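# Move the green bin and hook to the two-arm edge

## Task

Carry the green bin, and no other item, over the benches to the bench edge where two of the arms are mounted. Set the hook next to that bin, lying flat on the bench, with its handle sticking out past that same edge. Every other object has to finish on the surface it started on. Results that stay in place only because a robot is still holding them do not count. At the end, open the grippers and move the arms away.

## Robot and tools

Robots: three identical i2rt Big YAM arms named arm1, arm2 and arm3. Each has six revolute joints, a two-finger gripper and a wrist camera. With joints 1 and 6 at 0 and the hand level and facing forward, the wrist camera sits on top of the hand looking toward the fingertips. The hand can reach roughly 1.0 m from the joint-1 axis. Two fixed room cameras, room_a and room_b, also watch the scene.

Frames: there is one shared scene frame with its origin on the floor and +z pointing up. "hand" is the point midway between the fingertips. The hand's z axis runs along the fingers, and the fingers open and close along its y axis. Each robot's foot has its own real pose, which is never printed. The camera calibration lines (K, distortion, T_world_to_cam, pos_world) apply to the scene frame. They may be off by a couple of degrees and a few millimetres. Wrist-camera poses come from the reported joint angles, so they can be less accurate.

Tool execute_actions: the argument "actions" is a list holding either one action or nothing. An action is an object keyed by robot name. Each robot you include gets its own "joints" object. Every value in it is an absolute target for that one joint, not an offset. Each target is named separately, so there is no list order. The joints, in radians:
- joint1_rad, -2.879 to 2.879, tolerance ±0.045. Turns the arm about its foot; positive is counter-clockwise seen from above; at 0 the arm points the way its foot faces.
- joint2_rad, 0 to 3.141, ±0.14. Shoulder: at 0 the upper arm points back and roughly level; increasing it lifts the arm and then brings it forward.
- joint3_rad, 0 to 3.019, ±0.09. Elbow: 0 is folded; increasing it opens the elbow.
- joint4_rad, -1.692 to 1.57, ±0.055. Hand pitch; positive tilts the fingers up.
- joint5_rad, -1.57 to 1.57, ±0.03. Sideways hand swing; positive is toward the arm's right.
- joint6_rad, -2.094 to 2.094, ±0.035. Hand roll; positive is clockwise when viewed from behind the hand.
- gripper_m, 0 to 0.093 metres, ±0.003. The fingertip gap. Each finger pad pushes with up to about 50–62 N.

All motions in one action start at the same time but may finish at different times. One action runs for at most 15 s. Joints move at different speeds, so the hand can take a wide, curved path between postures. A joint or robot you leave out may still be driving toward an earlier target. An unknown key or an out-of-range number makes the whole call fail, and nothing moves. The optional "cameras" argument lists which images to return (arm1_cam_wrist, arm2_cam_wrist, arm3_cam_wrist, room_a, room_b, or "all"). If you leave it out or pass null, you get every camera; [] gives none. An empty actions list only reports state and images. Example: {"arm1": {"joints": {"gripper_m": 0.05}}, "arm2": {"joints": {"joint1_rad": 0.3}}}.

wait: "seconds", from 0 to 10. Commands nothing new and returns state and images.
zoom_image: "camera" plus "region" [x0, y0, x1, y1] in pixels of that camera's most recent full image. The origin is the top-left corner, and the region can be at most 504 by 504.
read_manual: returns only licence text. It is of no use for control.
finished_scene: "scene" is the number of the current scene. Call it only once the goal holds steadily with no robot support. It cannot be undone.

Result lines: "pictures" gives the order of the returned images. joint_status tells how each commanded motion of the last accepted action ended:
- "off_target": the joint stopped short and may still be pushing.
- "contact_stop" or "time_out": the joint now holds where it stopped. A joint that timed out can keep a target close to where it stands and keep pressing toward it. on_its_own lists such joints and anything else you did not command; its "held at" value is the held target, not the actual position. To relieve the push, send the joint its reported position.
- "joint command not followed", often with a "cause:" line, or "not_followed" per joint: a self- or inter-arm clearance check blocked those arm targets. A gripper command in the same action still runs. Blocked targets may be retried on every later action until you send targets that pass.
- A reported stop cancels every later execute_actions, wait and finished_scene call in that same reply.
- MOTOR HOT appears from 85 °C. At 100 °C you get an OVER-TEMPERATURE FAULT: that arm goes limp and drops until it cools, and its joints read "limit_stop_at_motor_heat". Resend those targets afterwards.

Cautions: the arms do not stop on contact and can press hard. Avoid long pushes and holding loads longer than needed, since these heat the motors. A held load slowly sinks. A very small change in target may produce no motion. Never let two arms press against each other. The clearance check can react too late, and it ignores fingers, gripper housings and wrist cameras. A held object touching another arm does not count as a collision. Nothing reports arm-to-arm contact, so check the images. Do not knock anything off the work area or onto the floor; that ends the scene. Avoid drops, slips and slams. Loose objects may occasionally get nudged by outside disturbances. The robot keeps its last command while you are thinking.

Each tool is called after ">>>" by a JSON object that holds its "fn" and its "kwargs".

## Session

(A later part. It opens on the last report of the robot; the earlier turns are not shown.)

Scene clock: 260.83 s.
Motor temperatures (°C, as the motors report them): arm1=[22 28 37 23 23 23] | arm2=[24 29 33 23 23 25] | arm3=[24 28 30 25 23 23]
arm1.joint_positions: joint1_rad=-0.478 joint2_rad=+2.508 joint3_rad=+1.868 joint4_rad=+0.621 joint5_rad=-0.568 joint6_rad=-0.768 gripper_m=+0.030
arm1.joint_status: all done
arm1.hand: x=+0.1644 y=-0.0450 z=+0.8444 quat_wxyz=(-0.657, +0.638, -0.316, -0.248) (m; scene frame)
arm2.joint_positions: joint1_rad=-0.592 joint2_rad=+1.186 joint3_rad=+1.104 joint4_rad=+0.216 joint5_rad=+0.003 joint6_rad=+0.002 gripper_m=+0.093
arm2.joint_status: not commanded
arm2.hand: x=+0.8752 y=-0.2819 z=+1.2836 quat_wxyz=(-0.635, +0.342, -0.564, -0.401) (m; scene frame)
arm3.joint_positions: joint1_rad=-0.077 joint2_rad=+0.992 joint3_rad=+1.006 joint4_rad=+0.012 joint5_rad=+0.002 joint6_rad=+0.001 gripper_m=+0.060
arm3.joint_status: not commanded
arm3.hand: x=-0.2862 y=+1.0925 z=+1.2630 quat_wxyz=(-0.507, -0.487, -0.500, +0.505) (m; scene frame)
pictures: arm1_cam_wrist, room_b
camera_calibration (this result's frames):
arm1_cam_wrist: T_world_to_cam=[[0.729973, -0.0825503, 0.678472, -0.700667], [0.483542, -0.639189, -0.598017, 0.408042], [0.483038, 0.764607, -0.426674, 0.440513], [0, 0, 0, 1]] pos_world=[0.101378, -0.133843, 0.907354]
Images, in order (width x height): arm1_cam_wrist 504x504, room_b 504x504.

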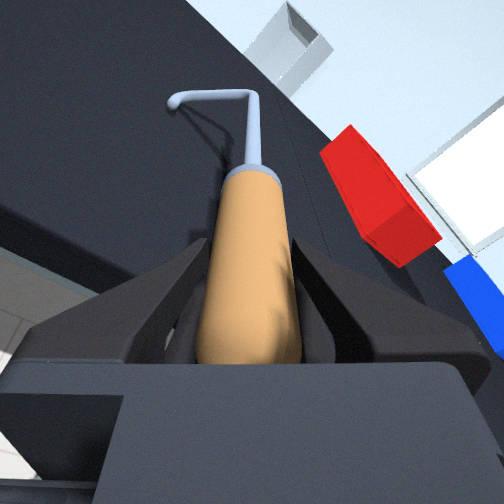

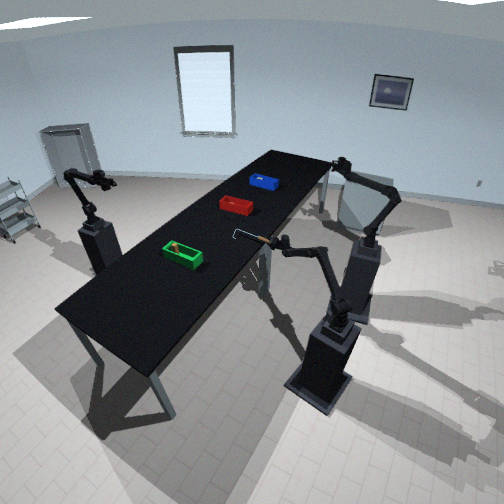

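Works well.

>>> {"fn": "execute_actions", "kwargs": {"actions": [{"arm1":{"joints":{"joint2_rad":2.43,"joint6_rad":-1.6}}}], "cameras": ["arm1_cam_wrist","room_b"]}}

Scene clock: 265.80 s.
Motor temperatures (°C, as the motors report them): arm1=[22 29 37 23 23 23] | arm2=[24 29 33 23 23 25] | arm3=[24 28 30 25 23 23]
arm1.joint_positions: joint1_rad=-0.478 joint2_rad=+2.483 joint3_rad=+1.868 joint4_rad=+0.618 joint5_rad=-0.568 joint6_rad=-1.584 gripper_m=+0.030
arm1.joint_status: all done
arm1.hand: x=+0.1653 y=-0.0441 z=+0.8648 quat_wxyz=(-0.708, +0.705, -0.032, +0.038) (m; scene frame)
arm2.joint_positions: joint1_rad=-0.592 joint2_rad=+1.186 joint3_rad=+1.104 joint4_rad=+0.216 joint5_rad=+0.003 joint6_rad=+0.002 gripper_m=+0.093
arm2.joint_status: not commanded
arm2.hand: x=+0.8752 y=-0.2819 z=+1.2836 quat_wxyz=(-0.635, +0.342, -0.564, -0.401) (m; scene frame)
arm3.joint_positions: joint1_rad=-0.077 joint2_rad=+0.992 joint3_rad=+1.006 joint4_rad=+0.012 joint5_rad=+0.002 joint6_rad=+0.001 gripper_m=+0.060
arm3.joint_status: not commanded
arm3.hand: x=-0.2862 y=+1.0925 z=+1.2630 quat_wxyz=(-0.507, -0.487, -0.500, +0.505) (m; scene frame)
pictures: arm1_cam_wrist, room_b
camera_calibration (this result's frames):
arm1_cam_wrist: T_world_to_cam=[[-0.00535237, -0.0232303, 0.999716, -0.868675], [0.752646, -0.658329, -0.0112679, -0.132368], [0.658404, 0.752371, 0.0210078, 0.0313953], [0, 0, 0, 1]] pos_world=[0.0743059, -0.130942, 0.866277]
Images, in order (width x height): arm1_cam_wrist 504x504, room_b 504x504.

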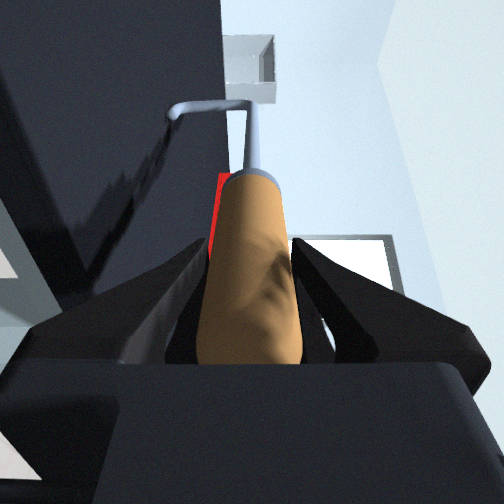

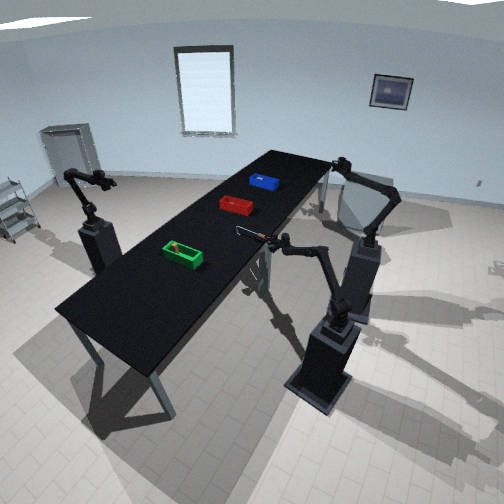

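>>> {"fn": "execute_actions", "kwargs": {"actions": [{"arm1":{"joints":{"joint2_rad":2.22,"joint4_rad":0.42}}}], "cameras": []}}

>>> {"fn": "execute_actions", "kwargs": {"actions": [{"arm1":{"joints":{"joint1_rad":0.165,"joint5_rad":0.0}}}], "cameras": ["arm1_cam_wrist","arm3_cam_wrist","room_a","room_b"]}}

Scene clock: 277.70 s.
Motor temperatures (°C, as the motors report them): arm1=[22 30 37 23 23 23] | arm2=[24 29 33 23 23 25] | arm3=[24 28 31 25 23 23]
arm1.joint_positions: joint1_rad=-0.478 joint2_rad=+2.265 joint3_rad=+1.868 joint4_rad=+0.395 joint5_rad=-0.566 joint6_rad=-1.586 gripper_m=+0.030
arm1.joint_status: all done
arm1.hand: x=+0.1626 y=-0.0496 z=+1.0067 quat_wxyz=(-0.707, +0.706, -0.033, +0.039) (m; scene frame)
arm2.joint_positions: joint1_rad=-0.592 joint2_rad=+1.186 joint3_rad=+1.104 joint4_rad=+0.216 joint5_rad=+0.003 joint6_rad=+0.002 gripper_m=+0.093
arm2.joint_status: not commanded
arm2.hand: x=+0.8752 y=-0.2819 z=+1.2836 quat_wxyz=(-0.635, +0.342, -0.564, -0.401) (m; scene frame)
arm3.joint_positions: joint1_rad=-0.077 joint2_rad=+0.992 joint3_rad=+1.006 joint4_rad=+0.012 joint5_rad=+0.002 joint6_rad=+0.001 gripper_m=+0.060
arm3.joint_status: not commanded
arm3.hand: x=-0.2862 y=+1.0925 z=+1.2630 quat_wxyz=(-0.507, -0.487, -0.500, +0.505) (m; scene frame)
pictures: none
No camera images: the call's "cameras" was empty. Leave "cameras" out to get every camera's image.

Scene clock: 280.03 s.
Motor temperatures (°C, as the motors report them): arm1=[22 31 38 23 23 23] | arm2=[24 29 33 23 23 25] | arm3=[24 28 31 25 23 23]
arm1.joint_positions: joint1_rad=+0.168 joint2_rad=+2.266 joint3_rad=+1.868 joint4_rad=+0.393 joint5_rad=+0.000 joint6_rad=-1.594 gripper_m=+0.030
arm1.joint_status: all done
arm1.hand: x=-0.2955 y=+0.1107 z=+1.0082 quat_wxyz=(-0.706, +0.708, -0.001, +0.013) (m; scene frame)
arm2.joint_positions: joint1_rad=-0.592 joint2_rad=+1.186 joint3_rad=+1.104 joint4_rad=+0.216 joint5_rad=+0.003 joint6_rad=+0.002 gripper_m=+0.093
arm2.joint_status: not commanded
arm2.hand: x=+0.8752 y=-0.2819 z=+1.2836 quat_wxyz=(-0.635, +0.342, -0.564, -0.401) (m; scene frame)
arm3.joint_positions: joint1_rad=-0.077 joint2_rad=+0.992 joint3_rad=+1.006 joint4_rad=+0.012 joint5_rad=+0.002 joint6_rad=+0.001 gripper_m=+0.060
arm3.joint_status: not commanded
arm3.hand: x=-0.2862 y=+1.0925 z=+1.2630 quat_wxyz=(-0.507, -0.487, -0.500, +0.505) (m; scene frame)
pictures: arm1_cam_wrist, arm3_cam_wrist, room_a, room_b
camera_calibration (this result's frames):
arm1_cam_wrist: T_world_to_cam=[[-0.0118114, -0.0166566, 0.999792, -1.0136], [0.802296, -0.596926, -0.000466632, 0.314962], [0.59681, 0.802123, 0.020414, 0.192234], [0, 0, 0, 1]] pos_world=[-0.379392, 0.0169301, 1.00962]
arm3_cam_wrist: T_world_to_cam=[[-0.999911, -0.00661745, 0.0115641, -0.295293], [-0.0132847, 0.561417, -0.827426, 0.433105], [-0.00101681, -0.827506, -0.561455, 1.73741], [0, 0, 0, 1]] pos_world=[-0.287746, 1.19261, 1.33726]
Images, in order (width x height): arm1_cam_wrist 504x504, arm3_cam_wrist 504x504, room_a 504x504, room_b 504x504.

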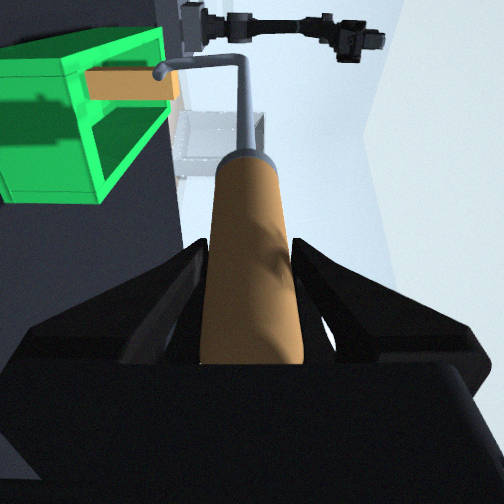

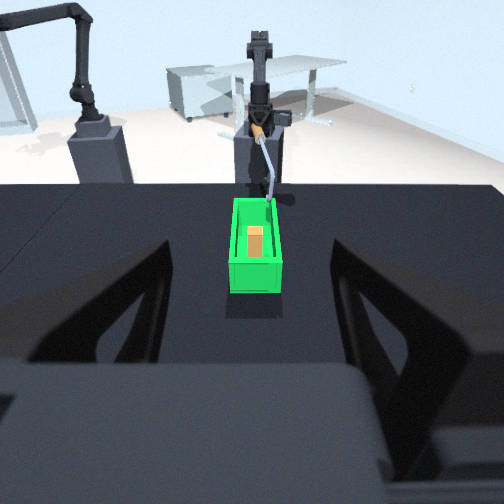

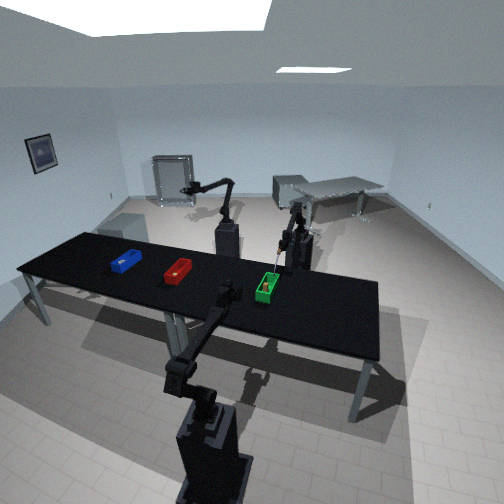

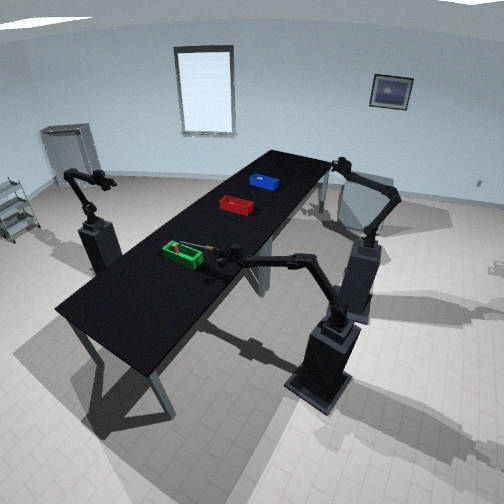

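>>> {"fn": "execute_actions", "kwargs": {"actions": [{"arm1":{"joints":{"joint2_rad":2.37,"joint3_rad":2.065,"joint4_rad":0.39,"joint5_rad":0.11}}}], "cameras": ["arm1_cam_wrist","arm3_cam_wrist","room_b"]}}

>>> {"fn": "zoom_image", "kwargs": {"camera": "room_b", "region": [150, 215, 250, 290]}}

Scene clock: 293.43 s.
Motor temperatures (°C, as the motors report them): arm1=[22 31 39 23 23 23] | arm2=[24 29 33 23 23 25] | arm3=[24 27 31 25 23 23]
arm1.joint_positions: joint1_rad=+0.167 joint2_rad=+2.430 joint3_rad=+1.967 joint4_rad=+0.367 joint5_rad=+0.110 joint6_rad=-1.594 gripper_m=+0.030
arm1.joint_status: joint3_rad time_out (moved +0.098 of +0.197); the others done
arm1.on_its_own: joint3_rad reads +1.967 and still pushes toward +2.065 since a time_out
arm1.hand: x=-0.2760 y=+0.1344 z=+0.9119 quat_wxyz=(-0.671, +0.738, -0.038, +0.053) (m; scene frame)
arm2.joint_positions: joint1_rad=-0.592 joint2_rad=+1.186 joint3_rad=+1.104 joint4_rad=+0.216 joint5_rad=+0.003 joint6_rad=+0.002 gripper_m=+0.093
arm2.joint_status: not commanded
arm2.hand: x=+0.8752 y=-0.2819 z=+1.2836 quat_wxyz=(-0.635, +0.342, -0.564, -0.401) (m; scene frame)
arm3.joint_positions: joint1_rad=-0.077 joint2_rad=+0.992 joint3_rad=+1.006 joint4_rad=+0.012 joint5_rad=+0.002 joint6_rad=+0.001 gripper_m=+0.060
arm3.joint_status: not commanded
arm3.hand: x=-0.2862 y=+1.0925 z=+1.2630 quat_wxyz=(-0.507, -0.487, -0.500, +0.505) (m; scene frame)
pictures: arm1_cam_wrist, arm3_cam_wrist, room_b
camera_calibration (this result's frames):
arm1_cam_wrist: T_world_to_cam=[[-0.012168, 0.0765326, 0.996993, -0.926785], [0.731923, -0.678649, 0.0610284, 0.248916], [0.681279, 0.730464, -0.0477581, 0.258686], [0, 0, 0, 1]] pos_world=[-0.369702, 0.0508956, 0.921161]
arm3_cam_wrist: T_world_to_cam=[[-0.999911, -0.00661745, 0.0115641, -0.295293], [-0.0132847, 0.561417, -0.827426, 0.433105], [-0.00101681, -0.827506, -0.561455, 1.73741], [0, 0, 0, 1]] pos_world=[-0.287746, 1.19261, 1.33726]
Images, in order (width x height): arm1_cam_wrist 504x504, arm3_cam_wrist 504x504, room_b 504x504.

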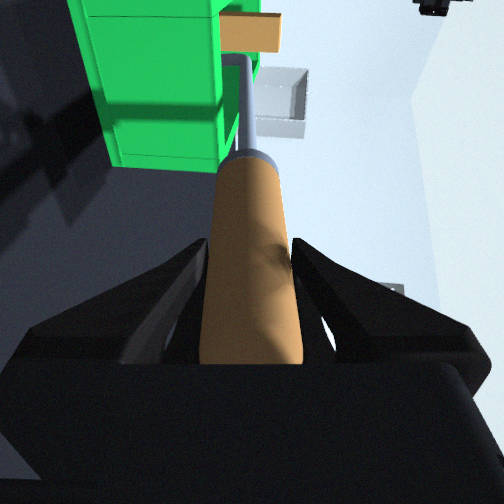

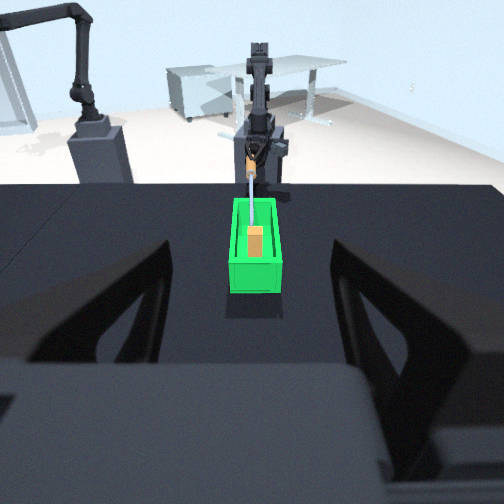

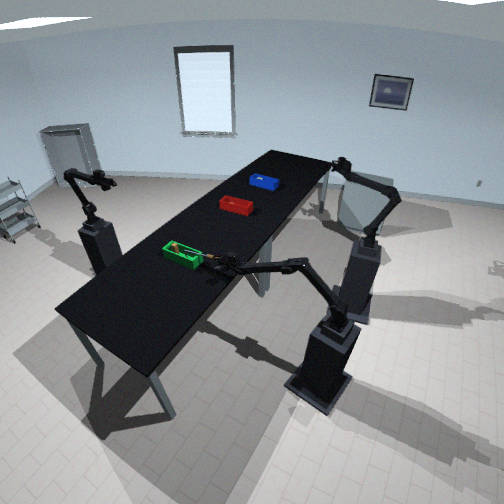

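Region (150, 215, 250, 290) of room_b's 504x504 image, scaled by 5.040, with more detail than that image has; it fills the top 378 rows of this view, and the rest is white.

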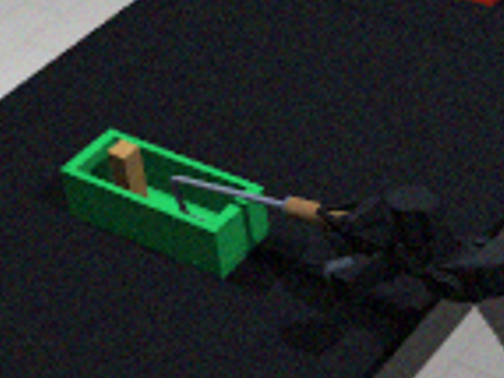

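>>> {"fn": "execute_actions", "kwargs": {"actions": [{"arm1":{"joints":{"joint2_rad":2.155,"joint3_rad":1.57,"joint4_rad":0.61}}}], "cameras": ["arm1_cam_wrist","room_b"]}}

Scene clock: 304.10 s.
Motor temperatures (°C, as the motors report them): arm1=[22 32 42 23 23 23] | arm2=[24 29 33 23 23 25] | arm3=[24 27 31 25 23 23]
arm1.joint_positions: joint1_rad=+0.167 joint2_rad=+2.178 joint3_rad=+1.559 joint4_rad=+0.604 joint5_rad=+0.109 joint6_rad=-1.595 gripper_m=+0.030
arm1.joint_status: all done
arm1.hand: x=-0.2778 y=+0.0455 z=+0.9566 quat_wxyz=(-0.701, +0.710, -0.039, +0.053) (m; scene frame)
arm2.joint_positions: joint1_rad=-0.592 joint2_rad=+1.186 joint3_rad=+1.104 joint4_rad=+0.216 joint5_rad=+0.003 joint6_rad=+0.002 gripper_m=+0.093
arm2.joint_status: not commanded
arm2.hand: x=+0.8752 y=-0.2819 z=+1.2836 quat_wxyz=(-0.635, +0.342, -0.564, -0.401) (m; scene frame)
arm3.joint_positions: joint1_rad=-0.077 joint2_rad=+0.992 joint3_rad=+1.006 joint4_rad=+0.012 joint5_rad=+0.002 joint6_rad=+0.001 gripper_m=+0.060
arm3.joint_status: not commanded
arm3.hand: x=-0.2862 y=+1.0925 z=+1.2630 quat_wxyz=(-0.507, -0.487, -0.500, +0.505) (m; scene frame)
pictures: arm1_cam_wrist, room_b
camera_calibration (this result's frames):
arm1_cam_wrist: T_world_to_cam=[[-0.0142261, -0.00419837, 0.99989, -0.964278], [0.732055, -0.681204, 0.00755513, 0.238423], [0.681097, 0.732082, 0.0127643, 0.268943], [0, 0, 0, 1]] pos_world=[-0.371433, -0.0385221, 0.958938]
Images, in order (width x height): arm1_cam_wrist 504x504, room_b 504x504.

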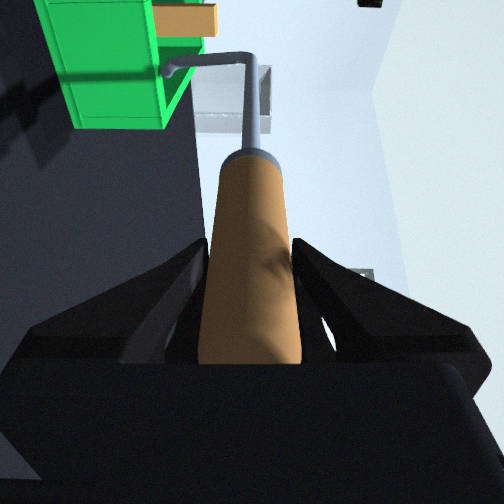

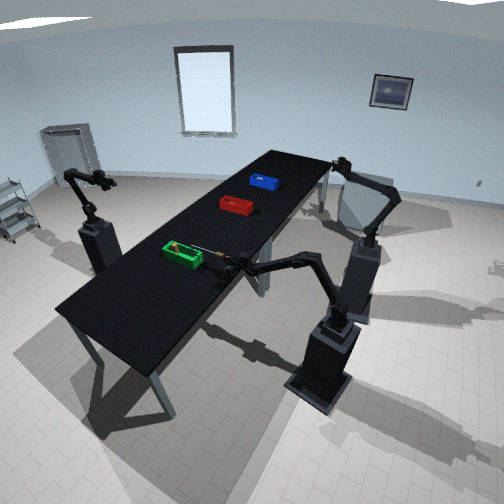

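>>> {"fn": "execute_actions", "kwargs": {"actions": [{"arm1":{"joints":{"joint2_rad":2.2,"joint3_rad":1.81,"joint4_rad":0.52}}}], "cameras": []}}

>>> {"fn": "execute_actions", "kwargs": {"actions": [{"arm1":{"joints":{"joint2_rad":2.29}}}], "cameras": ["arm1_cam_wrist","room_b"]}}

Scene clock: 314.47 s.
Motor temperatures (°C, as the motors report them): arm1=[22 32 41 23 23 23] | arm2=[24 29 33 23 23 25] | arm3=[24 27 31 25 23 23]
arm1.joint_positions: joint1_rad=+0.167 joint2_rad=+2.248 joint3_rad=+1.700 joint4_rad=+0.490 joint5_rad=+0.109 joint6_rad=-1.595 gripper_m=+0.030
arm1.joint_status: joint3_rad time_out (moved +0.142 of +0.251); the others done
arm1.on_its_own: joint3_rad reads +1.700 and still pushes toward +1.810 since a time_out
arm1.hand: x=-0.2771 y=+0.0785 z=+0.9495 quat_wxyz=(-0.686, +0.725, -0.039, +0.053) (m; scene frame)
arm2.joint_positions: joint1_rad=-0.592 joint2_rad=+1.186 joint3_rad=+1.104 joint4_rad=+0.216 joint5_rad=+0.003 joint6_rad=+0.002 gripper_m=+0.093
arm2.joint_status: not commanded
arm2.hand: x=+0.8752 y=-0.2819 z=+1.2836 quat_wxyz=(-0.635, +0.342, -0.564, -0.401) (m; scene frame)
arm3.joint_positions: joint1_rad=-0.077 joint2_rad=+0.992 joint3_rad=+1.006 joint4_rad=+0.012 joint5_rad=+0.002 joint6_rad=+0.001 gripper_m=+0.060
arm3.joint_status: not commanded
arm3.hand: x=-0.2862 y=+1.0925 z=+1.2630 quat_wxyz=(-0.507, -0.487, -0.500, +0.505) (m; scene frame)
pictures: none
No camera images: the call's "cameras" was empty. Leave "cameras" out to get every camera's image.

not run: a stop came earlier in this reply.

>>> {"fn": "execute_actions", "kwargs": {"actions": [], "cameras": ["arm1_cam_wrist","room_b"]}}

>>> {"fn": "zoom_image", "kwargs": {"camera": "room_b", "region": [150, 215, 250, 290]}}

Scene clock: 318.50 s.
Motor temperatures (°C, as the motors report them): arm1=[22 32 43 23 23 23] | arm2=[24 29 33 23 23 25] | arm3=[24 27 31 25 23 23]
arm1.joint_positions: joint1_rad=+0.167 joint2_rad=+2.248 joint3_rad=+1.700 joint4_rad=+0.490 joint5_rad=+0.109 joint6_rad=-1.595 gripper_m=+0.030
arm1.joint_status: joint3_rad time_out (moved +0.142 of +0.251); the others done
arm1.on_its_own: joint3_rad reads +1.700 and still pushes toward +1.810 since a time_out
arm1.hand: x=-0.2771 y=+0.0785 z=+0.9495 quat_wxyz=(-0.686, +0.725, -0.039, +0.053) (m; scene frame)
arm2.joint_positions: joint1_rad=-0.592 joint2_rad=+1.186 joint3_rad=+1.104 joint4_rad=+0.216 joint5_rad=+0.003 joint6_rad=+0.002 gripper_m=+0.093
arm2.joint_status: not commanded
arm2.hand: x=+0.8752 y=-0.2819 z=+1.2836 quat_wxyz=(-0.635, +0.342, -0.564, -0.401) (m; scene frame)
arm3.joint_positions: joint1_rad=-0.077 joint2_rad=+0.992 joint3_rad=+1.006 joint4_rad=+0.012 joint5_rad=+0.002 joint6_rad=+0.001 gripper_m=+0.060
arm3.joint_status: not commanded
arm3.hand: x=-0.2862 y=+1.0925 z=+1.2630 quat_wxyz=(-0.507, -0.487, -0.500, +0.505) (m; scene frame)
pictures: arm1_cam_wrist, room_b
camera_calibration (this result's frames):
arm1_cam_wrist: T_world_to_cam=[[-0.0133426, 0.0377374, 0.999199, -0.959368], [0.732245, -0.680117, 0.0354643, 0.233992], [0.680911, 0.732131, -0.0185585, 0.274062], [0, 0, 0, 1]] pos_world=[-0.370751, -0.00530333, 0.955387]
Images, in order (width x height): arm1_cam_wrist 504x504, room_b 504x504.

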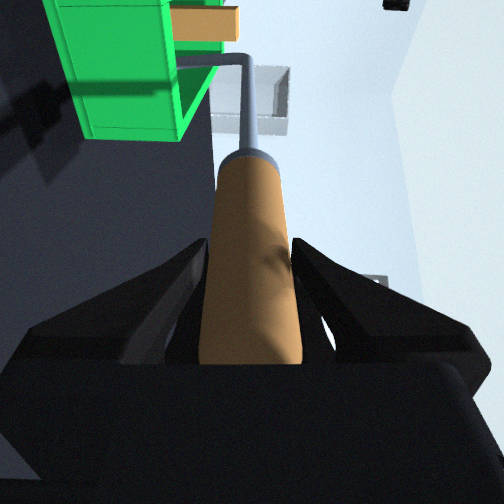

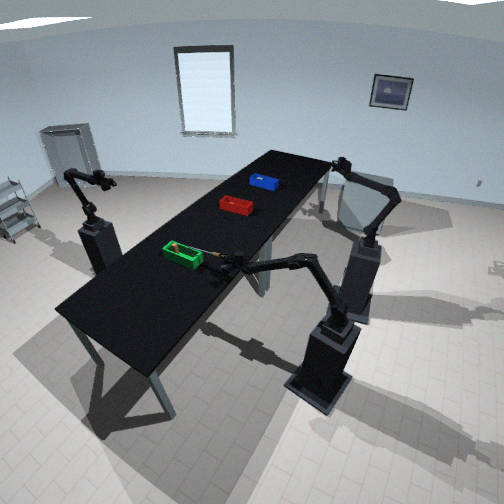

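Region (150, 215, 250, 290) of room_b's 504x504 image, scaled by 5.040, with more detail than that image has; it fills the top 378 rows of this view, and the rest is white.

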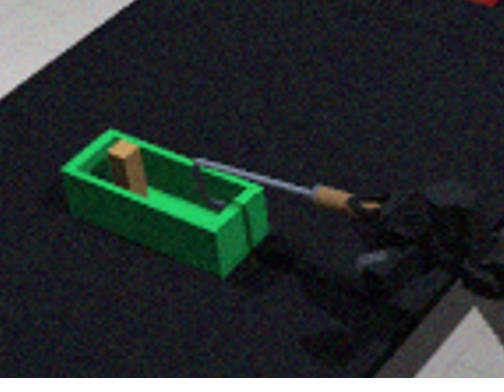

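>>> {"fn": "execute_actions", "kwargs": {"actions": [{"arm1":{"joints":{"joint3_rad":1.67}}}], "cameras": ["arm1_cam_wrist"]}}

Scene clock: 329.23 s.
Motor temperatures (°C, as the motors report them): arm1=[22 32 45 23 23 23] | arm2=[24 29 33 23 23 25] | arm3=[25 27 31 25 23 23]
arm1.joint_positions: joint1_rad=+0.167 joint2_rad=+2.251 joint3_rad=+1.640 joint4_rad=+0.489 joint5_rad=+0.109 joint6_rad=-1.595 gripper_m=+0.030
arm1.joint_status: all done
arm1.hand: x=-0.2776 y=+0.0647 z=+0.9127 quat_wxyz=(-0.662, +0.747, -0.037, +0.054) (m; scene frame)
arm2.joint_positions: joint1_rad=-0.592 joint2_rad=+1.186 joint3_rad=+1.104 joint4_rad=+0.216 joint5_rad=+0.003 joint6_rad=+0.002 gripper_m=+0.093
arm2.joint_status: not commanded
arm2.hand: x=+0.8752 y=-0.2819 z=+1.2836 quat_wxyz=(-0.635, +0.342, -0.564, -0.401) (m; scene frame)
arm3.joint_positions: joint1_rad=-0.077 joint2_rad=+0.992 joint3_rad=+1.006 joint4_rad=+0.012 joint5_rad=+0.002 joint6_rad=+0.001 gripper_m=+0.060
arm3.joint_status: not commanded
arm3.hand: x=-0.2862 y=+1.0925 z=+1.2630 quat_wxyz=(-0.507, -0.487, -0.500, +0.505) (m; scene frame)
pictures: arm1_cam_wrist
camera_calibration (this result's frames):
arm1_cam_wrist: T_world_to_cam=[[-0.012009, 0.102012, 0.994711, -0.921792], [0.732585, -0.67617, 0.0781888, 0.187092], [0.68057, 0.729649, -0.0666124, 0.327799], [0, 0, 0, 1]] pos_world=[-0.371221, -0.0186377, 0.924124]
Images, in order (width x height): arm1_cam_wrist 504x504.

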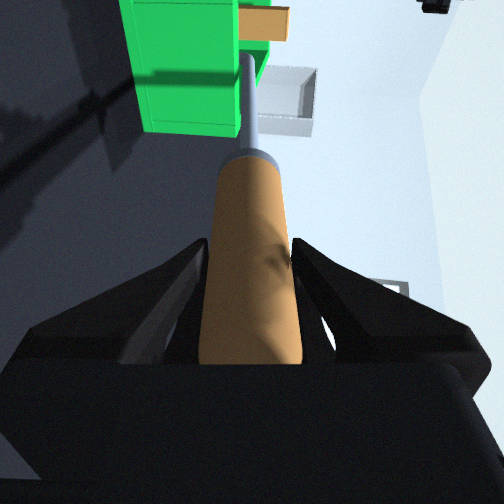

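>>> {"fn": "execute_actions", "kwargs": {"actions": [{"arm1":{"joints":{"joint2_rad":1.99,"joint3_rad":1.34}}}], "cameras": ["arm1_cam_wrist","room_b"]}}

Scene clock: 349.53 s.
Motor temperatures (°C, as the motors report them): arm1=[22 33 41 23 23 23] | arm2=[24 29 33 23 23 25] | arm3=[25 27 32 25 23 23]
arm1.joint_positions: joint1_rad=+0.167 joint2_rad=+2.029 joint3_rad=+1.334 joint4_rad=+0.495 joint5_rad=+0.110 joint6_rad=-1.595 gripper_m=+0.030
arm1.joint_status: all done
arm1.hand: x=-0.2793 y=-0.0203 z=+0.9259 quat_wxyz=(-0.632, +0.772, -0.036, +0.054) (m; scene frame)
arm2.joint_positions: joint1_rad=-0.592 joint2_rad=+1.186 joint3_rad=+1.104 joint4_rad=+0.216 joint5_rad=+0.003 joint6_rad=+0.002 gripper_m=+0.093
arm2.joint_status: not commanded
arm2.hand: x=+0.8752 y=-0.2819 z=+1.2836 quat_wxyz=(-0.635, +0.342, -0.564, -0.401) (m; scene frame)
arm3.joint_positions: joint1_rad=-0.077 joint2_rad=+0.992 joint3_rad=+1.006 joint4_rad=+0.012 joint5_rad=+0.002 joint6_rad=+0.001 gripper_m=+0.060
arm3.joint_status: not commanded
arm3.hand: x=-0.2862 y=+1.0925 z=+1.2630 quat_wxyz=(-0.507, -0.487, -0.500, +0.505) (m; scene frame)
pictures: arm1_cam_wrist, room_b
camera_calibration (this result's frames):
arm1_cam_wrist: T_world_to_cam=[[-0.0104432, 0.179395, 0.983722, -0.914172], [0.732812, -0.667976, 0.129594, 0.0824533], [0.680351, 0.722236, -0.124487, 0.445172], [0, 0, 0, 1]] pos_world=[-0.372843, -0.102445, 0.944024]
Images, in order (width x height): arm1_cam_wrist 504x504, room_b 504x504.

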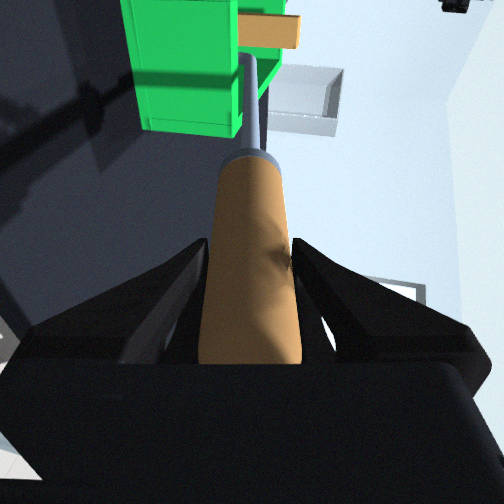

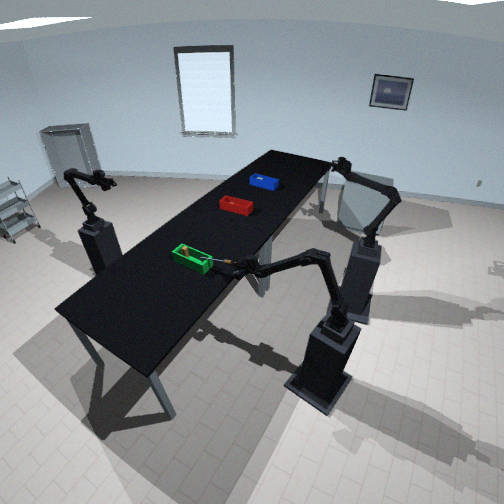

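>>> {"fn": "execute_actions", "kwargs": {"actions": [{"arm1":{"joints":{"joint2_rad":1.65,"joint3_rad":0.95}}}], "cameras": ["arm1_cam_wrist","room_b","arm3_cam_wrist"]}}

>>> {"fn": "zoom_image", "kwargs": {"camera": "room_b", "region": [170, 230, 290, 320]}}

Scene clock: 357.03 s.
Motor temperatures (°C, as the motors report them): arm1=[22 33 39 23 23 23] | arm2=[24 29 34 23 23 25] | arm3=[25 27 32 25 23 23]
arm1.joint_positions: joint1_rad=+0.167 joint2_rad=+1.688 joint3_rad=+0.932 joint4_rad=+0.493 joint5_rad=+0.110 joint6_rad=-1.595 gripper_m=+0.030
arm1.joint_status: all done
arm1.hand: x=-0.2820 y=-0.1562 z=+0.9514 quat_wxyz=(-0.608, +0.792, -0.034, +0.055) (m; scene frame)
arm2.joint_positions: joint1_rad=-0.592 joint2_rad=+1.186 joint3_rad=+1.104 joint4_rad=+0.216 joint5_rad=+0.003 joint6_rad=+0.002 gripper_m=+0.093
arm2.joint_status: not commanded
arm2.hand: x=+0.8752 y=-0.2819 z=+1.2836 quat_wxyz=(-0.635, +0.342, -0.564, -0.401) (m; scene frame)
arm3.joint_positions: joint1_rad=-0.077 joint2_rad=+0.992 joint3_rad=+1.006 joint4_rad=+0.012 joint5_rad=+0.002 joint6_rad=+0.001 gripper_m=+0.060
arm3.joint_status: not commanded
arm3.hand: x=-0.2862 y=+1.0925 z=+1.2630 quat_wxyz=(-0.507, -0.487, -0.500, +0.505) (m; scene frame)
pictures: arm1_cam_wrist, arm3_cam_wrist, room_b
camera_calibration (this result's frames):
arm1_cam_wrist: T_world_to_cam=[[-0.00922062, 0.240899, 0.970506, -0.89235], [0.733262, -0.658259, 0.17036, -0.0468114], [0.679884, 0.713206, -0.170573, 0.590699], [0, 0, 0, 1]] pos_world=[-0.37551, -0.237138, 0.974763]
arm3_cam_wrist: T_world_to_cam=[[-0.999911, -0.00661745, 0.0115641, -0.295293], [-0.0132847, 0.561417, -0.827426, 0.433105], [-0.00101681, -0.827506, -0.561455, 1.73741], [0, 0, 0, 1]] pos_world=[-0.287746, 1.19261, 1.33726]
Images, in order (width x height): arm1_cam_wrist 504x504, arm3_cam_wrist 504x504, room_b 504x504.

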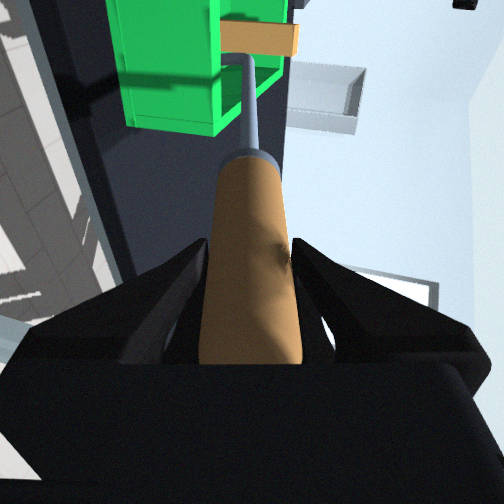

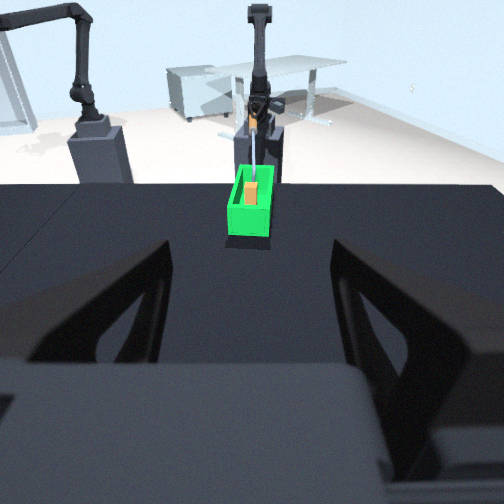

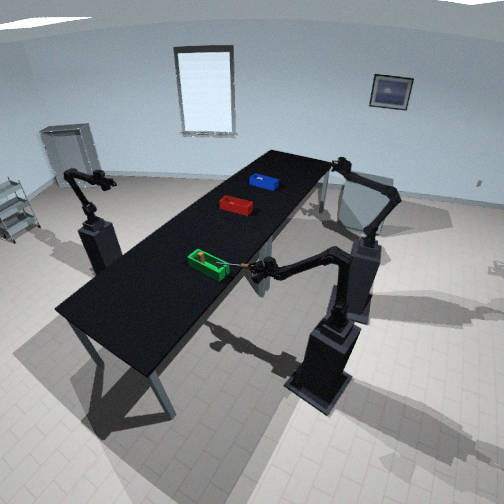

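Region (170, 230, 290, 320) of room_b's 504x504 image, scaled by 4.200, with more detail than that image has; it fills the top 378 rows of this view, and the rest is white.

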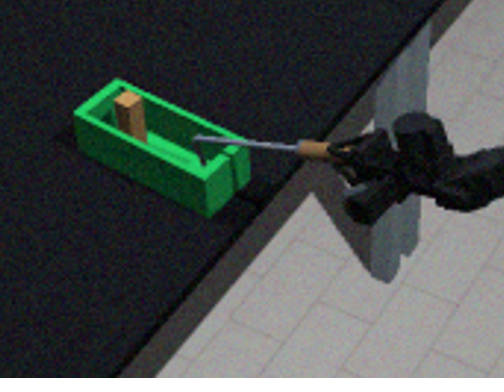

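>>> {"fn": "execute_actions", "kwargs": {"actions": [{"arm1":{"joints":{"joint2_rad":1.58,"joint3_rad":0.86}}}], "cameras": ["arm1_cam_wrist","room_b"]}}

>>> {"fn": "zoom_image", "kwargs": {"camera": "room_b", "region": [170, 230, 290, 320]}}

Scene clock: 365.53 s.
Motor temperatures (°C, as the motors report them): arm1=[22 32 38 23 23 23] | arm2=[24 29 34 23 23 25] | arm3=[25 27 32 25 23 23]
arm1.joint_positions: joint1_rad=+0.167 joint2_rad=+1.621 joint3_rad=+0.840 joint4_rad=+0.493 joint5_rad=+0.110 joint6_rad=-1.595 gripper_m=+0.030
arm1.joint_status: all done
arm1.hand: x=-0.2827 y=-0.1893 z=+0.9455 quat_wxyz=(-0.598, +0.799, -0.034, +0.055) (m; scene frame)
arm2.joint_positions: joint1_rad=-0.592 joint2_rad=+1.186 joint3_rad=+1.104 joint4_rad=+0.216 joint5_rad=+0.003 joint6_rad=+0.002 gripper_m=+0.093
arm2.joint_status: not commanded
arm2.hand: x=+0.8752 y=-0.2819 z=+1.2836 quat_wxyz=(-0.635, +0.342, -0.564, -0.401) (m; scene frame)
arm3.joint_positions: joint1_rad=-0.077 joint2_rad=+0.992 joint3_rad=+1.006 joint4_rad=+0.012 joint5_rad=+0.002 joint6_rad=+0.001 gripper_m=+0.060
arm3.joint_status: not commanded
arm3.hand: x=-0.2862 y=+1.0925 z=+1.2630 quat_wxyz=(-0.507, -0.487, -0.500, +0.505) (m; scene frame)
pictures: arm1_cam_wrist, room_b
camera_calibration (this result's frames):
arm1_cam_wrist: T_world_to_cam=[[-0.00875776, 0.264513, 0.964342, -0.868248], [0.73345, -0.653802, 0.185994, -0.0808994], [0.679687, 0.708926, -0.188281, 0.62963], [0, 0, 0, 1]] pos_world=[-0.37622, -0.269591, 0.970883]
Images, in order (width x height): arm1_cam_wrist 504x504, room_b 504x504.

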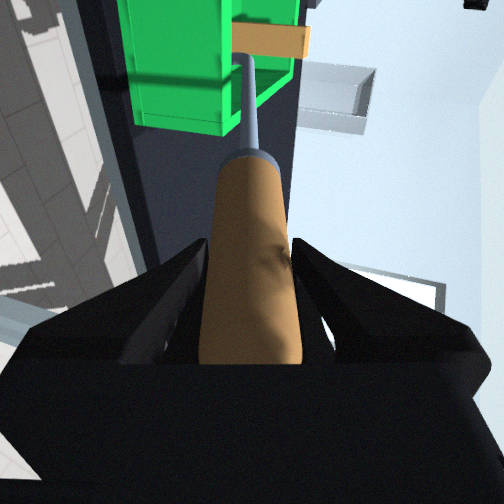

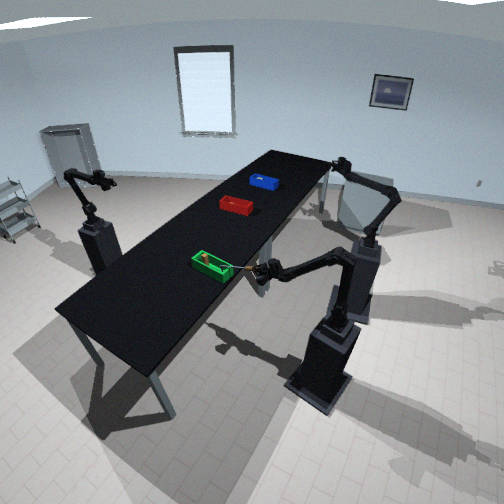

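Region (170, 230, 290, 320) of room_b's 504x504 image, scaled by 4.200, with more detail than that image has; it fills the top 378 rows of this view, and the rest is white.

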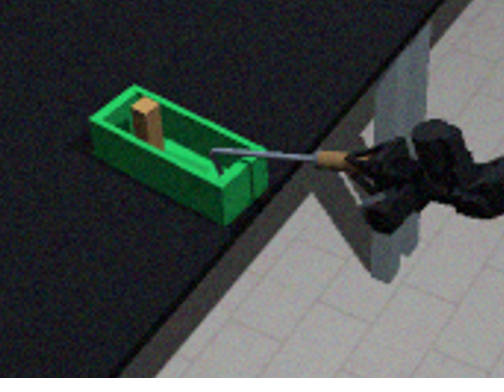

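>>> {"fn": "execute_actions", "kwargs": {"actions": [{"arm1":{"joints":{"joint4_rad":0.88}}}], "cameras": ["arm1_cam_wrist"]}}

>>> {"fn": "execute_actions", "kwargs": {"actions": [{"arm1":{"joints":{"joint1_rad":0.41,"joint5_rad":0.2,"joint2_rad":1.8,"joint3_rad":1.15,"joint4_rad":0.94}}}], "cameras": ["arm1_cam_wrist","arm3_cam_wrist"]}}

Scene clock: 376.70 s.
Motor temperatures (°C, as the motors report them): arm1=[22 31 38 23 23 23] | arm2=[24 28 34 23 23 25] | arm3=[25 27 32 25 23 23]
arm1.joint_positions: joint1_rad=+0.167 joint2_rad=+1.621 joint3_rad=+0.830 joint4_rad=+0.824 joint5_rad=+0.110 joint6_rad=-1.595 gripper_m=+0.030
arm1.joint_status: joint4_rad time_out (moved +0.331 of +0.387)
arm1.on_its_own: joint4_rad reads +0.824 and still pushes toward +0.880 since a time_out
arm1.hand: x=-0.2821 y=-0.1823 z=+1.0205 quat_wxyz=(-0.718, +0.693, -0.041, +0.052) (m; scene frame)
arm2.joint_positions: joint1_rad=-0.592 joint2_rad=+1.186 joint3_rad=+1.104 joint4_rad=+0.216 joint5_rad=+0.003 joint6_rad=+0.002 gripper_m=+0.093
arm2.joint_status: not commanded
arm2.hand: x=+0.8752 y=-0.2819 z=+1.2836 quat_wxyz=(-0.635, +0.342, -0.564, -0.401) (m; scene frame)
arm3.joint_positions: joint1_rad=-0.077 joint2_rad=+0.992 joint3_rad=+1.006 joint4_rad=+0.012 joint5_rad=+0.002 joint6_rad=+0.001 gripper_m=+0.060
arm3.joint_status: not commanded
arm3.hand: x=-0.2862 y=+1.0925 z=+1.2630 quat_wxyz=(-0.507, -0.487, -0.500, +0.505) (m; scene frame)
pictures: arm1_cam_wrist
camera_calibration (this result's frames):
arm1_cam_wrist: T_world_to_cam=[[-0.0152731, -0.0529732, 0.998479, -1.03689], [0.731604, -0.681273, -0.0249532, 0.11905], [0.681558, 0.730111, 0.0491606, 0.400447], [0, 0, 0, 1]] pos_world=[-0.375862, -0.266192, 1.0186]
Images, in order (width x height): arm1_cam_wrist 504x504.

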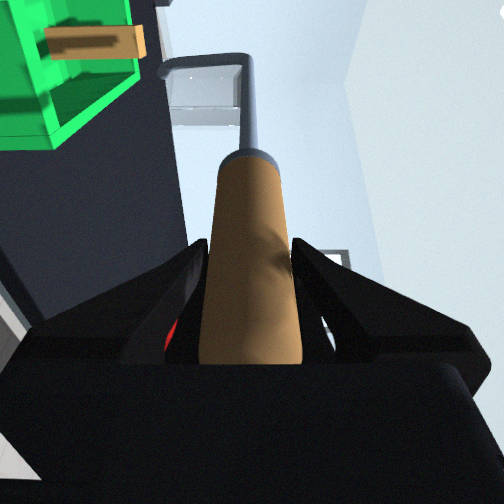

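not run: a stop came earlier in this reply.

>>> {"fn": "execute_actions", "kwargs": {"actions": [{"arm1":{"joints":{"joint1_rad":0.41,"joint5_rad":0.2,"joint2_rad":1.95,"joint3_rad":1.37,"joint4_rad":0.97}}}], "cameras": ["arm1_cam_wrist","arm3_cam_wrist"]}}

Scene clock: 384.03 s.
Motor temperatures (°C, as the motors report them): arm1=[22 31 39 23 23 23] | arm2=[24 28 34 23 23 25] | arm3=[25 27 32 25 23 23]
arm1.joint_positions: joint1_rad=+0.411 joint2_rad=+2.007 joint3_rad=+1.281 joint4_rad=+0.918 joint5_rad=+0.201 joint6_rad=-1.595 gripper_m=+0.030
arm1.joint_status: all done
arm1.hand: x=-0.4500 y=-0.0478 z=+1.0180 quat_wxyz=(-0.772, +0.636, -0.001, -0.015) (m; scene frame)
arm2.joint_positions: joint1_rad=-0.592 joint2_rad=+1.186 joint3_rad=+1.104 joint4_rad=+0.216 joint5_rad=+0.003 joint6_rad=+0.002 gripper_m=+0.093
arm2.joint_status: not commanded
arm2.hand: x=+0.8752 y=-0.2819 z=+1.2836 quat_wxyz=(-0.635, +0.342, -0.564, -0.401) (m; scene frame)
arm3.joint_positions: joint1_rad=-0.077 joint2_rad=+0.992 joint3_rad=+1.006 joint4_rad=+0.012 joint5_rad=+0.002 joint6_rad=+0.001 gripper_m=+0.060
arm3.joint_status: not commanded
arm3.hand: x=-0.2862 y=+1.0925 z=+1.2630 quat_wxyz=(-0.507, -0.487, -0.500, +0.505) (m; scene frame)
pictures: arm1_cam_wrist, arm3_cam_wrist
camera_calibration (this result's frames):
arm1_cam_wrist: T_world_to_cam=[[0.0302065, -0.209062, 0.977436, -0.995471], [0.822965, -0.549793, -0.143027, 0.500993], [0.567289, 0.808716, 0.155443, 0.260992], [0, 0, 0, 1]] pos_world=[-0.530288, -0.143741, 1.00409]
arm3_cam_wrist: T_world_to_cam=[[-0.999911, -0.00661745, 0.0115641, -0.295293], [-0.0132847, 0.561417, -0.827426, 0.433105], [-0.00101681, -0.827506, -0.561455, 1.73741], [0, 0, 0, 1]] pos_world=[-0.287746, 1.19261, 1.33726]
Images, in order (width x height): arm1_cam_wrist 504x504, arm3_cam_wrist 504x504.

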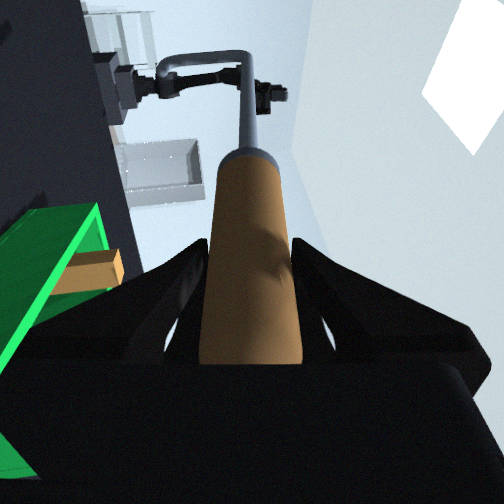

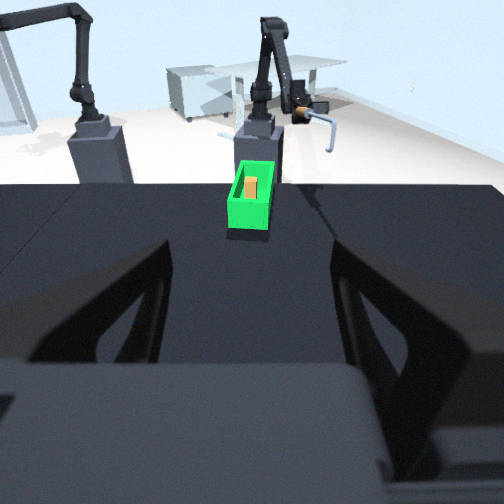

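>>> {"fn": "execute_actions", "kwargs": {"actions": [{"arm1":{"joints":{"joint2_rad":2.13}}}], "cameras": ["arm1_cam_wrist"]}}

Scene clock: 389.47 s.
Motor temperatures (°C, as the motors report them): arm1=[22 31 40 23 23 23] | arm2=[24 28 34 23 23 25] | arm3=[25 27 32 25 23 23]
arm1.joint_positions: joint1_rad=+0.411 joint2_rad=+2.194 joint3_rad=+1.302 joint4_rad=+0.925 joint5_rad=+0.201 joint6_rad=-1.597 gripper_m=+0.030
arm1.joint_status: all done
arm1.hand: x=-0.4537 y=-0.0346 z=+0.8897 quat_wxyz=(-0.720, +0.694, +0.012, -0.003) (m; scene frame)
arm2.joint_positions: joint1_rad=-0.592 joint2_rad=+1.186 joint3_rad=+1.104 joint4_rad=+0.216 joint5_rad=+0.003 joint6_rad=+0.002 gripper_m=+0.093
arm2.joint_status: not commanded
arm2.hand: x=+0.8752 y=-0.2819 z=+1.2836 quat_wxyz=(-0.635, +0.342, -0.564, -0.401) (m; scene frame)
arm3.joint_positions: joint1_rad=-0.077 joint2_rad=+0.992 joint3_rad=+1.006 joint4_rad=+0.012 joint5_rad=+0.002 joint6_rad=+0.001 gripper_m=+0.060
arm3.joint_status: not commanded
arm3.hand: x=-0.2862 y=+1.0925 z=+1.2630 quat_wxyz=(-0.507, -0.487, -0.500, +0.505) (m; scene frame)
pictures: arm1_cam_wrist
camera_calibration (this result's frames):
arm1_cam_wrist: T_world_to_cam=[[-0.00627962, -0.0558607, 0.998419, -0.897096], [0.826415, -0.562449, -0.0262708, 0.390193], [0.563027, 0.824943, 0.0496961, 0.364993], [0, 0, 0, 1]] pos_world=[-0.533596, -0.131747, 0.88779]
Images, in order (width x height): arm1_cam_wrist 504x504.

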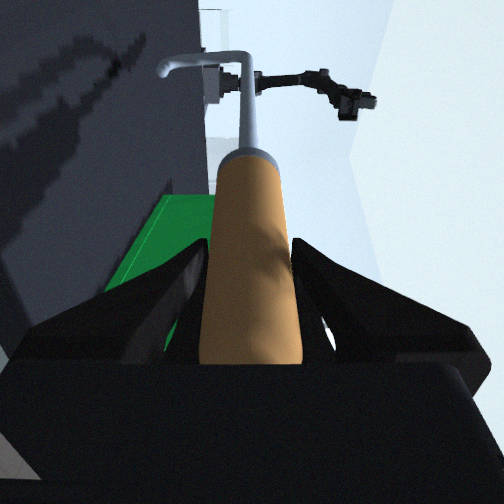

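>>> {"fn": "execute_actions", "kwargs": {"actions": [{"arm1":{"joints":{"joint2_rad":2.185,"joint3_rad":1.33,"joint5_rad":0.23,"joint6_rad":-0.75}}}], "cameras": ["arm1_cam_wrist"]}}

>>> {"fn": "execute_actions", "kwargs": {"actions": [{"arm1":{"joints":{"joint2_rad":2.27,"joint4_rad":1.03,"joint6_rad":0.02}}}], "cameras": ["arm1_cam_wrist"]}}

Scene clock: 397.87 s.
Motor temperatures (°C, as the motors report them): arm1=[22 32 40 23 23 23] | arm2=[24 28 34 23 23 25] | arm3=[25 27 32 25 23 23]
arm1.joint_positions: joint1_rad=+0.411 joint2_rad=+2.227 joint3_rad=+1.302 joint4_rad=+0.927 joint5_rad=+0.232 joint6_rad=-0.759 gripper_m=+0.030
arm1.joint_status: all done
arm1.hand: x=-0.4480 y=-0.0355 z=+0.8647 quat_wxyz=(-0.652, +0.645, -0.284, -0.279) (m; scene frame)
arm2.joint_positions: joint1_rad=-0.592 joint2_rad=+1.186 joint3_rad=+1.104 joint4_rad=+0.216 joint5_rad=+0.003 joint6_rad=+0.002 gripper_m=+0.093
arm2.joint_status: not commanded
arm2.hand: x=+0.8752 y=-0.2819 z=+1.2836 quat_wxyz=(-0.635, +0.342, -0.564, -0.401) (m; scene frame)
arm3.joint_positions: joint1_rad=-0.077 joint2_rad=+0.992 joint3_rad=+1.006 joint4_rad=+0.012 joint5_rad=+0.002 joint6_rad=+0.001 gripper_m=+0.060
arm3.joint_status: not commanded
arm3.hand: x=-0.2862 y=+1.0925 z=+1.2630 quat_wxyz=(-0.507, -0.487, -0.500, +0.505) (m; scene frame)
pictures: arm1_cam_wrist
camera_calibration (this result's frames):
arm1_cam_wrist: T_world_to_cam=[[0.733825, -0.0298192, 0.678684, -0.263187], [0.539247, -0.582047, -0.608632, 0.758513], [0.413175, 0.812608, -0.411041, 0.694617], [0, 0, 0, 1]] pos_world=[-0.502891, -0.130809, 0.925792]
Images, in order (width x height): arm1_cam_wrist 504x504.

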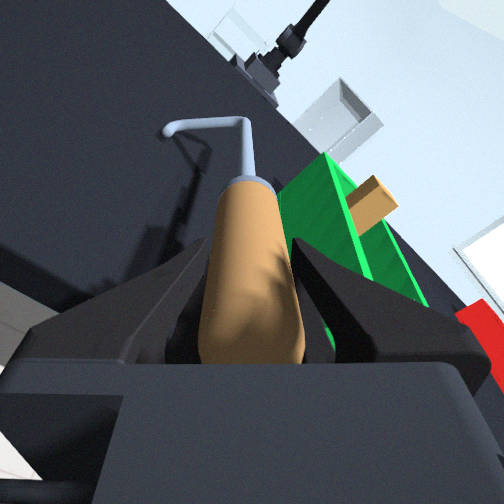

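Scene clock: 399.57 s.
Motor temperatures (°C, as the motors report them): arm1=[22 32 40 23 23 23] | arm2=[24 28 34 23 23 25] | arm3=[25 27 32 25 23 23]
arm1.joint_positions: joint1_rad=+0.411 joint2_rad=+2.290 joint3_rad=+1.302 joint4_rad=+1.008 joint5_rad=+0.232 joint6_rad=+0.009 gripper_m=+0.030
arm1.joint_status: all done
arm1.hand: x=-0.4472 y=-0.0393 z=+0.8366 quat_wxyz=(-0.503, +0.487, -0.502, -0.508) (m; scene frame)
arm2.joint_positions: joint1_rad=-0.592 joint2_rad=+1.186 joint3_rad=+1.104 joint4_rad=+0.216 joint5_rad=+0.003 joint6_rad=+0.002 gripper_m=+0.093
arm2.joint_status: not commanded
arm2.hand: x=+0.8752 y=-0.2819 z=+1.2836 quat_wxyz=(-0.635, +0.342, -0.564, -0.401) (m; scene frame)
arm3.joint_positions: joint1_rad=-0.077 joint2_rad=+0.992 joint3_rad=+1.006 joint4_rad=+0.012 joint5_rad=+0.002 joint6_rad=+0.001 gripper_m=+0.060
arm3.joint_status: not commanded
arm3.hand: x=-0.2862 y=+1.0925 z=+1.2630 quat_wxyz=(-0.507, -0.487, -0.500, +0.505) (m; scene frame)
pictures: arm1_cam_wrist
camera_calibration (this result's frames):
arm1_cam_wrist: T_world_to_cam=[[0.99927, -0.0282846, -0.0256923, 0.463235], [-0.0371424, -0.561056, -0.826944, 0.664501], [0.00897493, 0.827294, -0.561697, 0.631689], [0, 0, 0, 1]] pos_world=[-0.443885, -0.136668, 0.916224]
Images, in order (width x height): arm1_cam_wrist 504x504.

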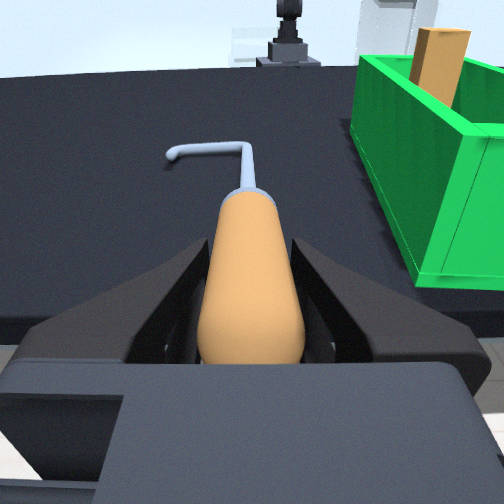

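>>> {"fn": "execute_actions", "kwargs": {"actions": [{"arm1":{"joints":{"joint2_rad":2.32}}}], "cameras": ["arm1_cam_wrist"]}}

Scene clock: 408.97 s.
Motor temperatures (°C, as the motors report them): arm1=[22 32 39 23 23 23] | arm2=[24 28 34 23 23 25] | arm3=[25 27 32 25 23 23]
arm1.joint_positions: joint1_rad=+0.411 joint2_rad=+2.330 joint3_rad=+1.302 joint4_rad=+1.012 joint5_rad=+0.231 joint6_rad=+0.024 gripper_m=+0.030
arm1.joint_status: all done
arm1.hand: x=-0.4469 y=-0.0426 z=+0.8078 quat_wxyz=(-0.493, +0.494, -0.512, -0.502) (m; scene frame)
arm2.joint_positions: joint1_rad=-0.592 joint2_rad=+1.186 joint3_rad=+1.104 joint4_rad=+0.216 joint5_rad=+0.003 joint6_rad=+0.002 gripper_m=+0.093
arm2.joint_status: not commanded
arm2.hand: x=+0.8752 y=-0.2819 z=+1.2836 quat_wxyz=(-0.635, +0.342, -0.564, -0.401) (m; scene frame)
arm3.joint_positions: joint1_rad=-0.077 joint2_rad=+0.992 joint3_rad=+1.006 joint4_rad=+0.012 joint5_rad=+0.002 joint6_rad=+0.001 gripper_m=+0.060
arm3.joint_status: not commanded
arm3.hand: x=-0.2862 y=+1.0925 z=+1.2630 quat_wxyz=(-0.507, -0.487, -0.500, +0.505) (m; scene frame)
pictures: arm1_cam_wrist
camera_calibration (this result's frames):
arm1_cam_wrist: T_world_to_cam=[[0.999115, -0.02711, -0.0321615, 0.467332], [-0.0419617, -0.589287, -0.806834, 0.619246], [0.00292096, 0.807469, -0.589903, 0.637501], [0, 0, 0, 1]] pos_world=[-0.442796, -0.13718, 0.890723]
Images, in order (width x height): arm1_cam_wrist 504x504.

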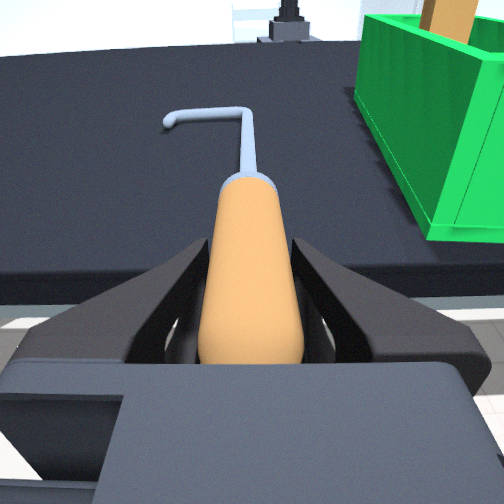

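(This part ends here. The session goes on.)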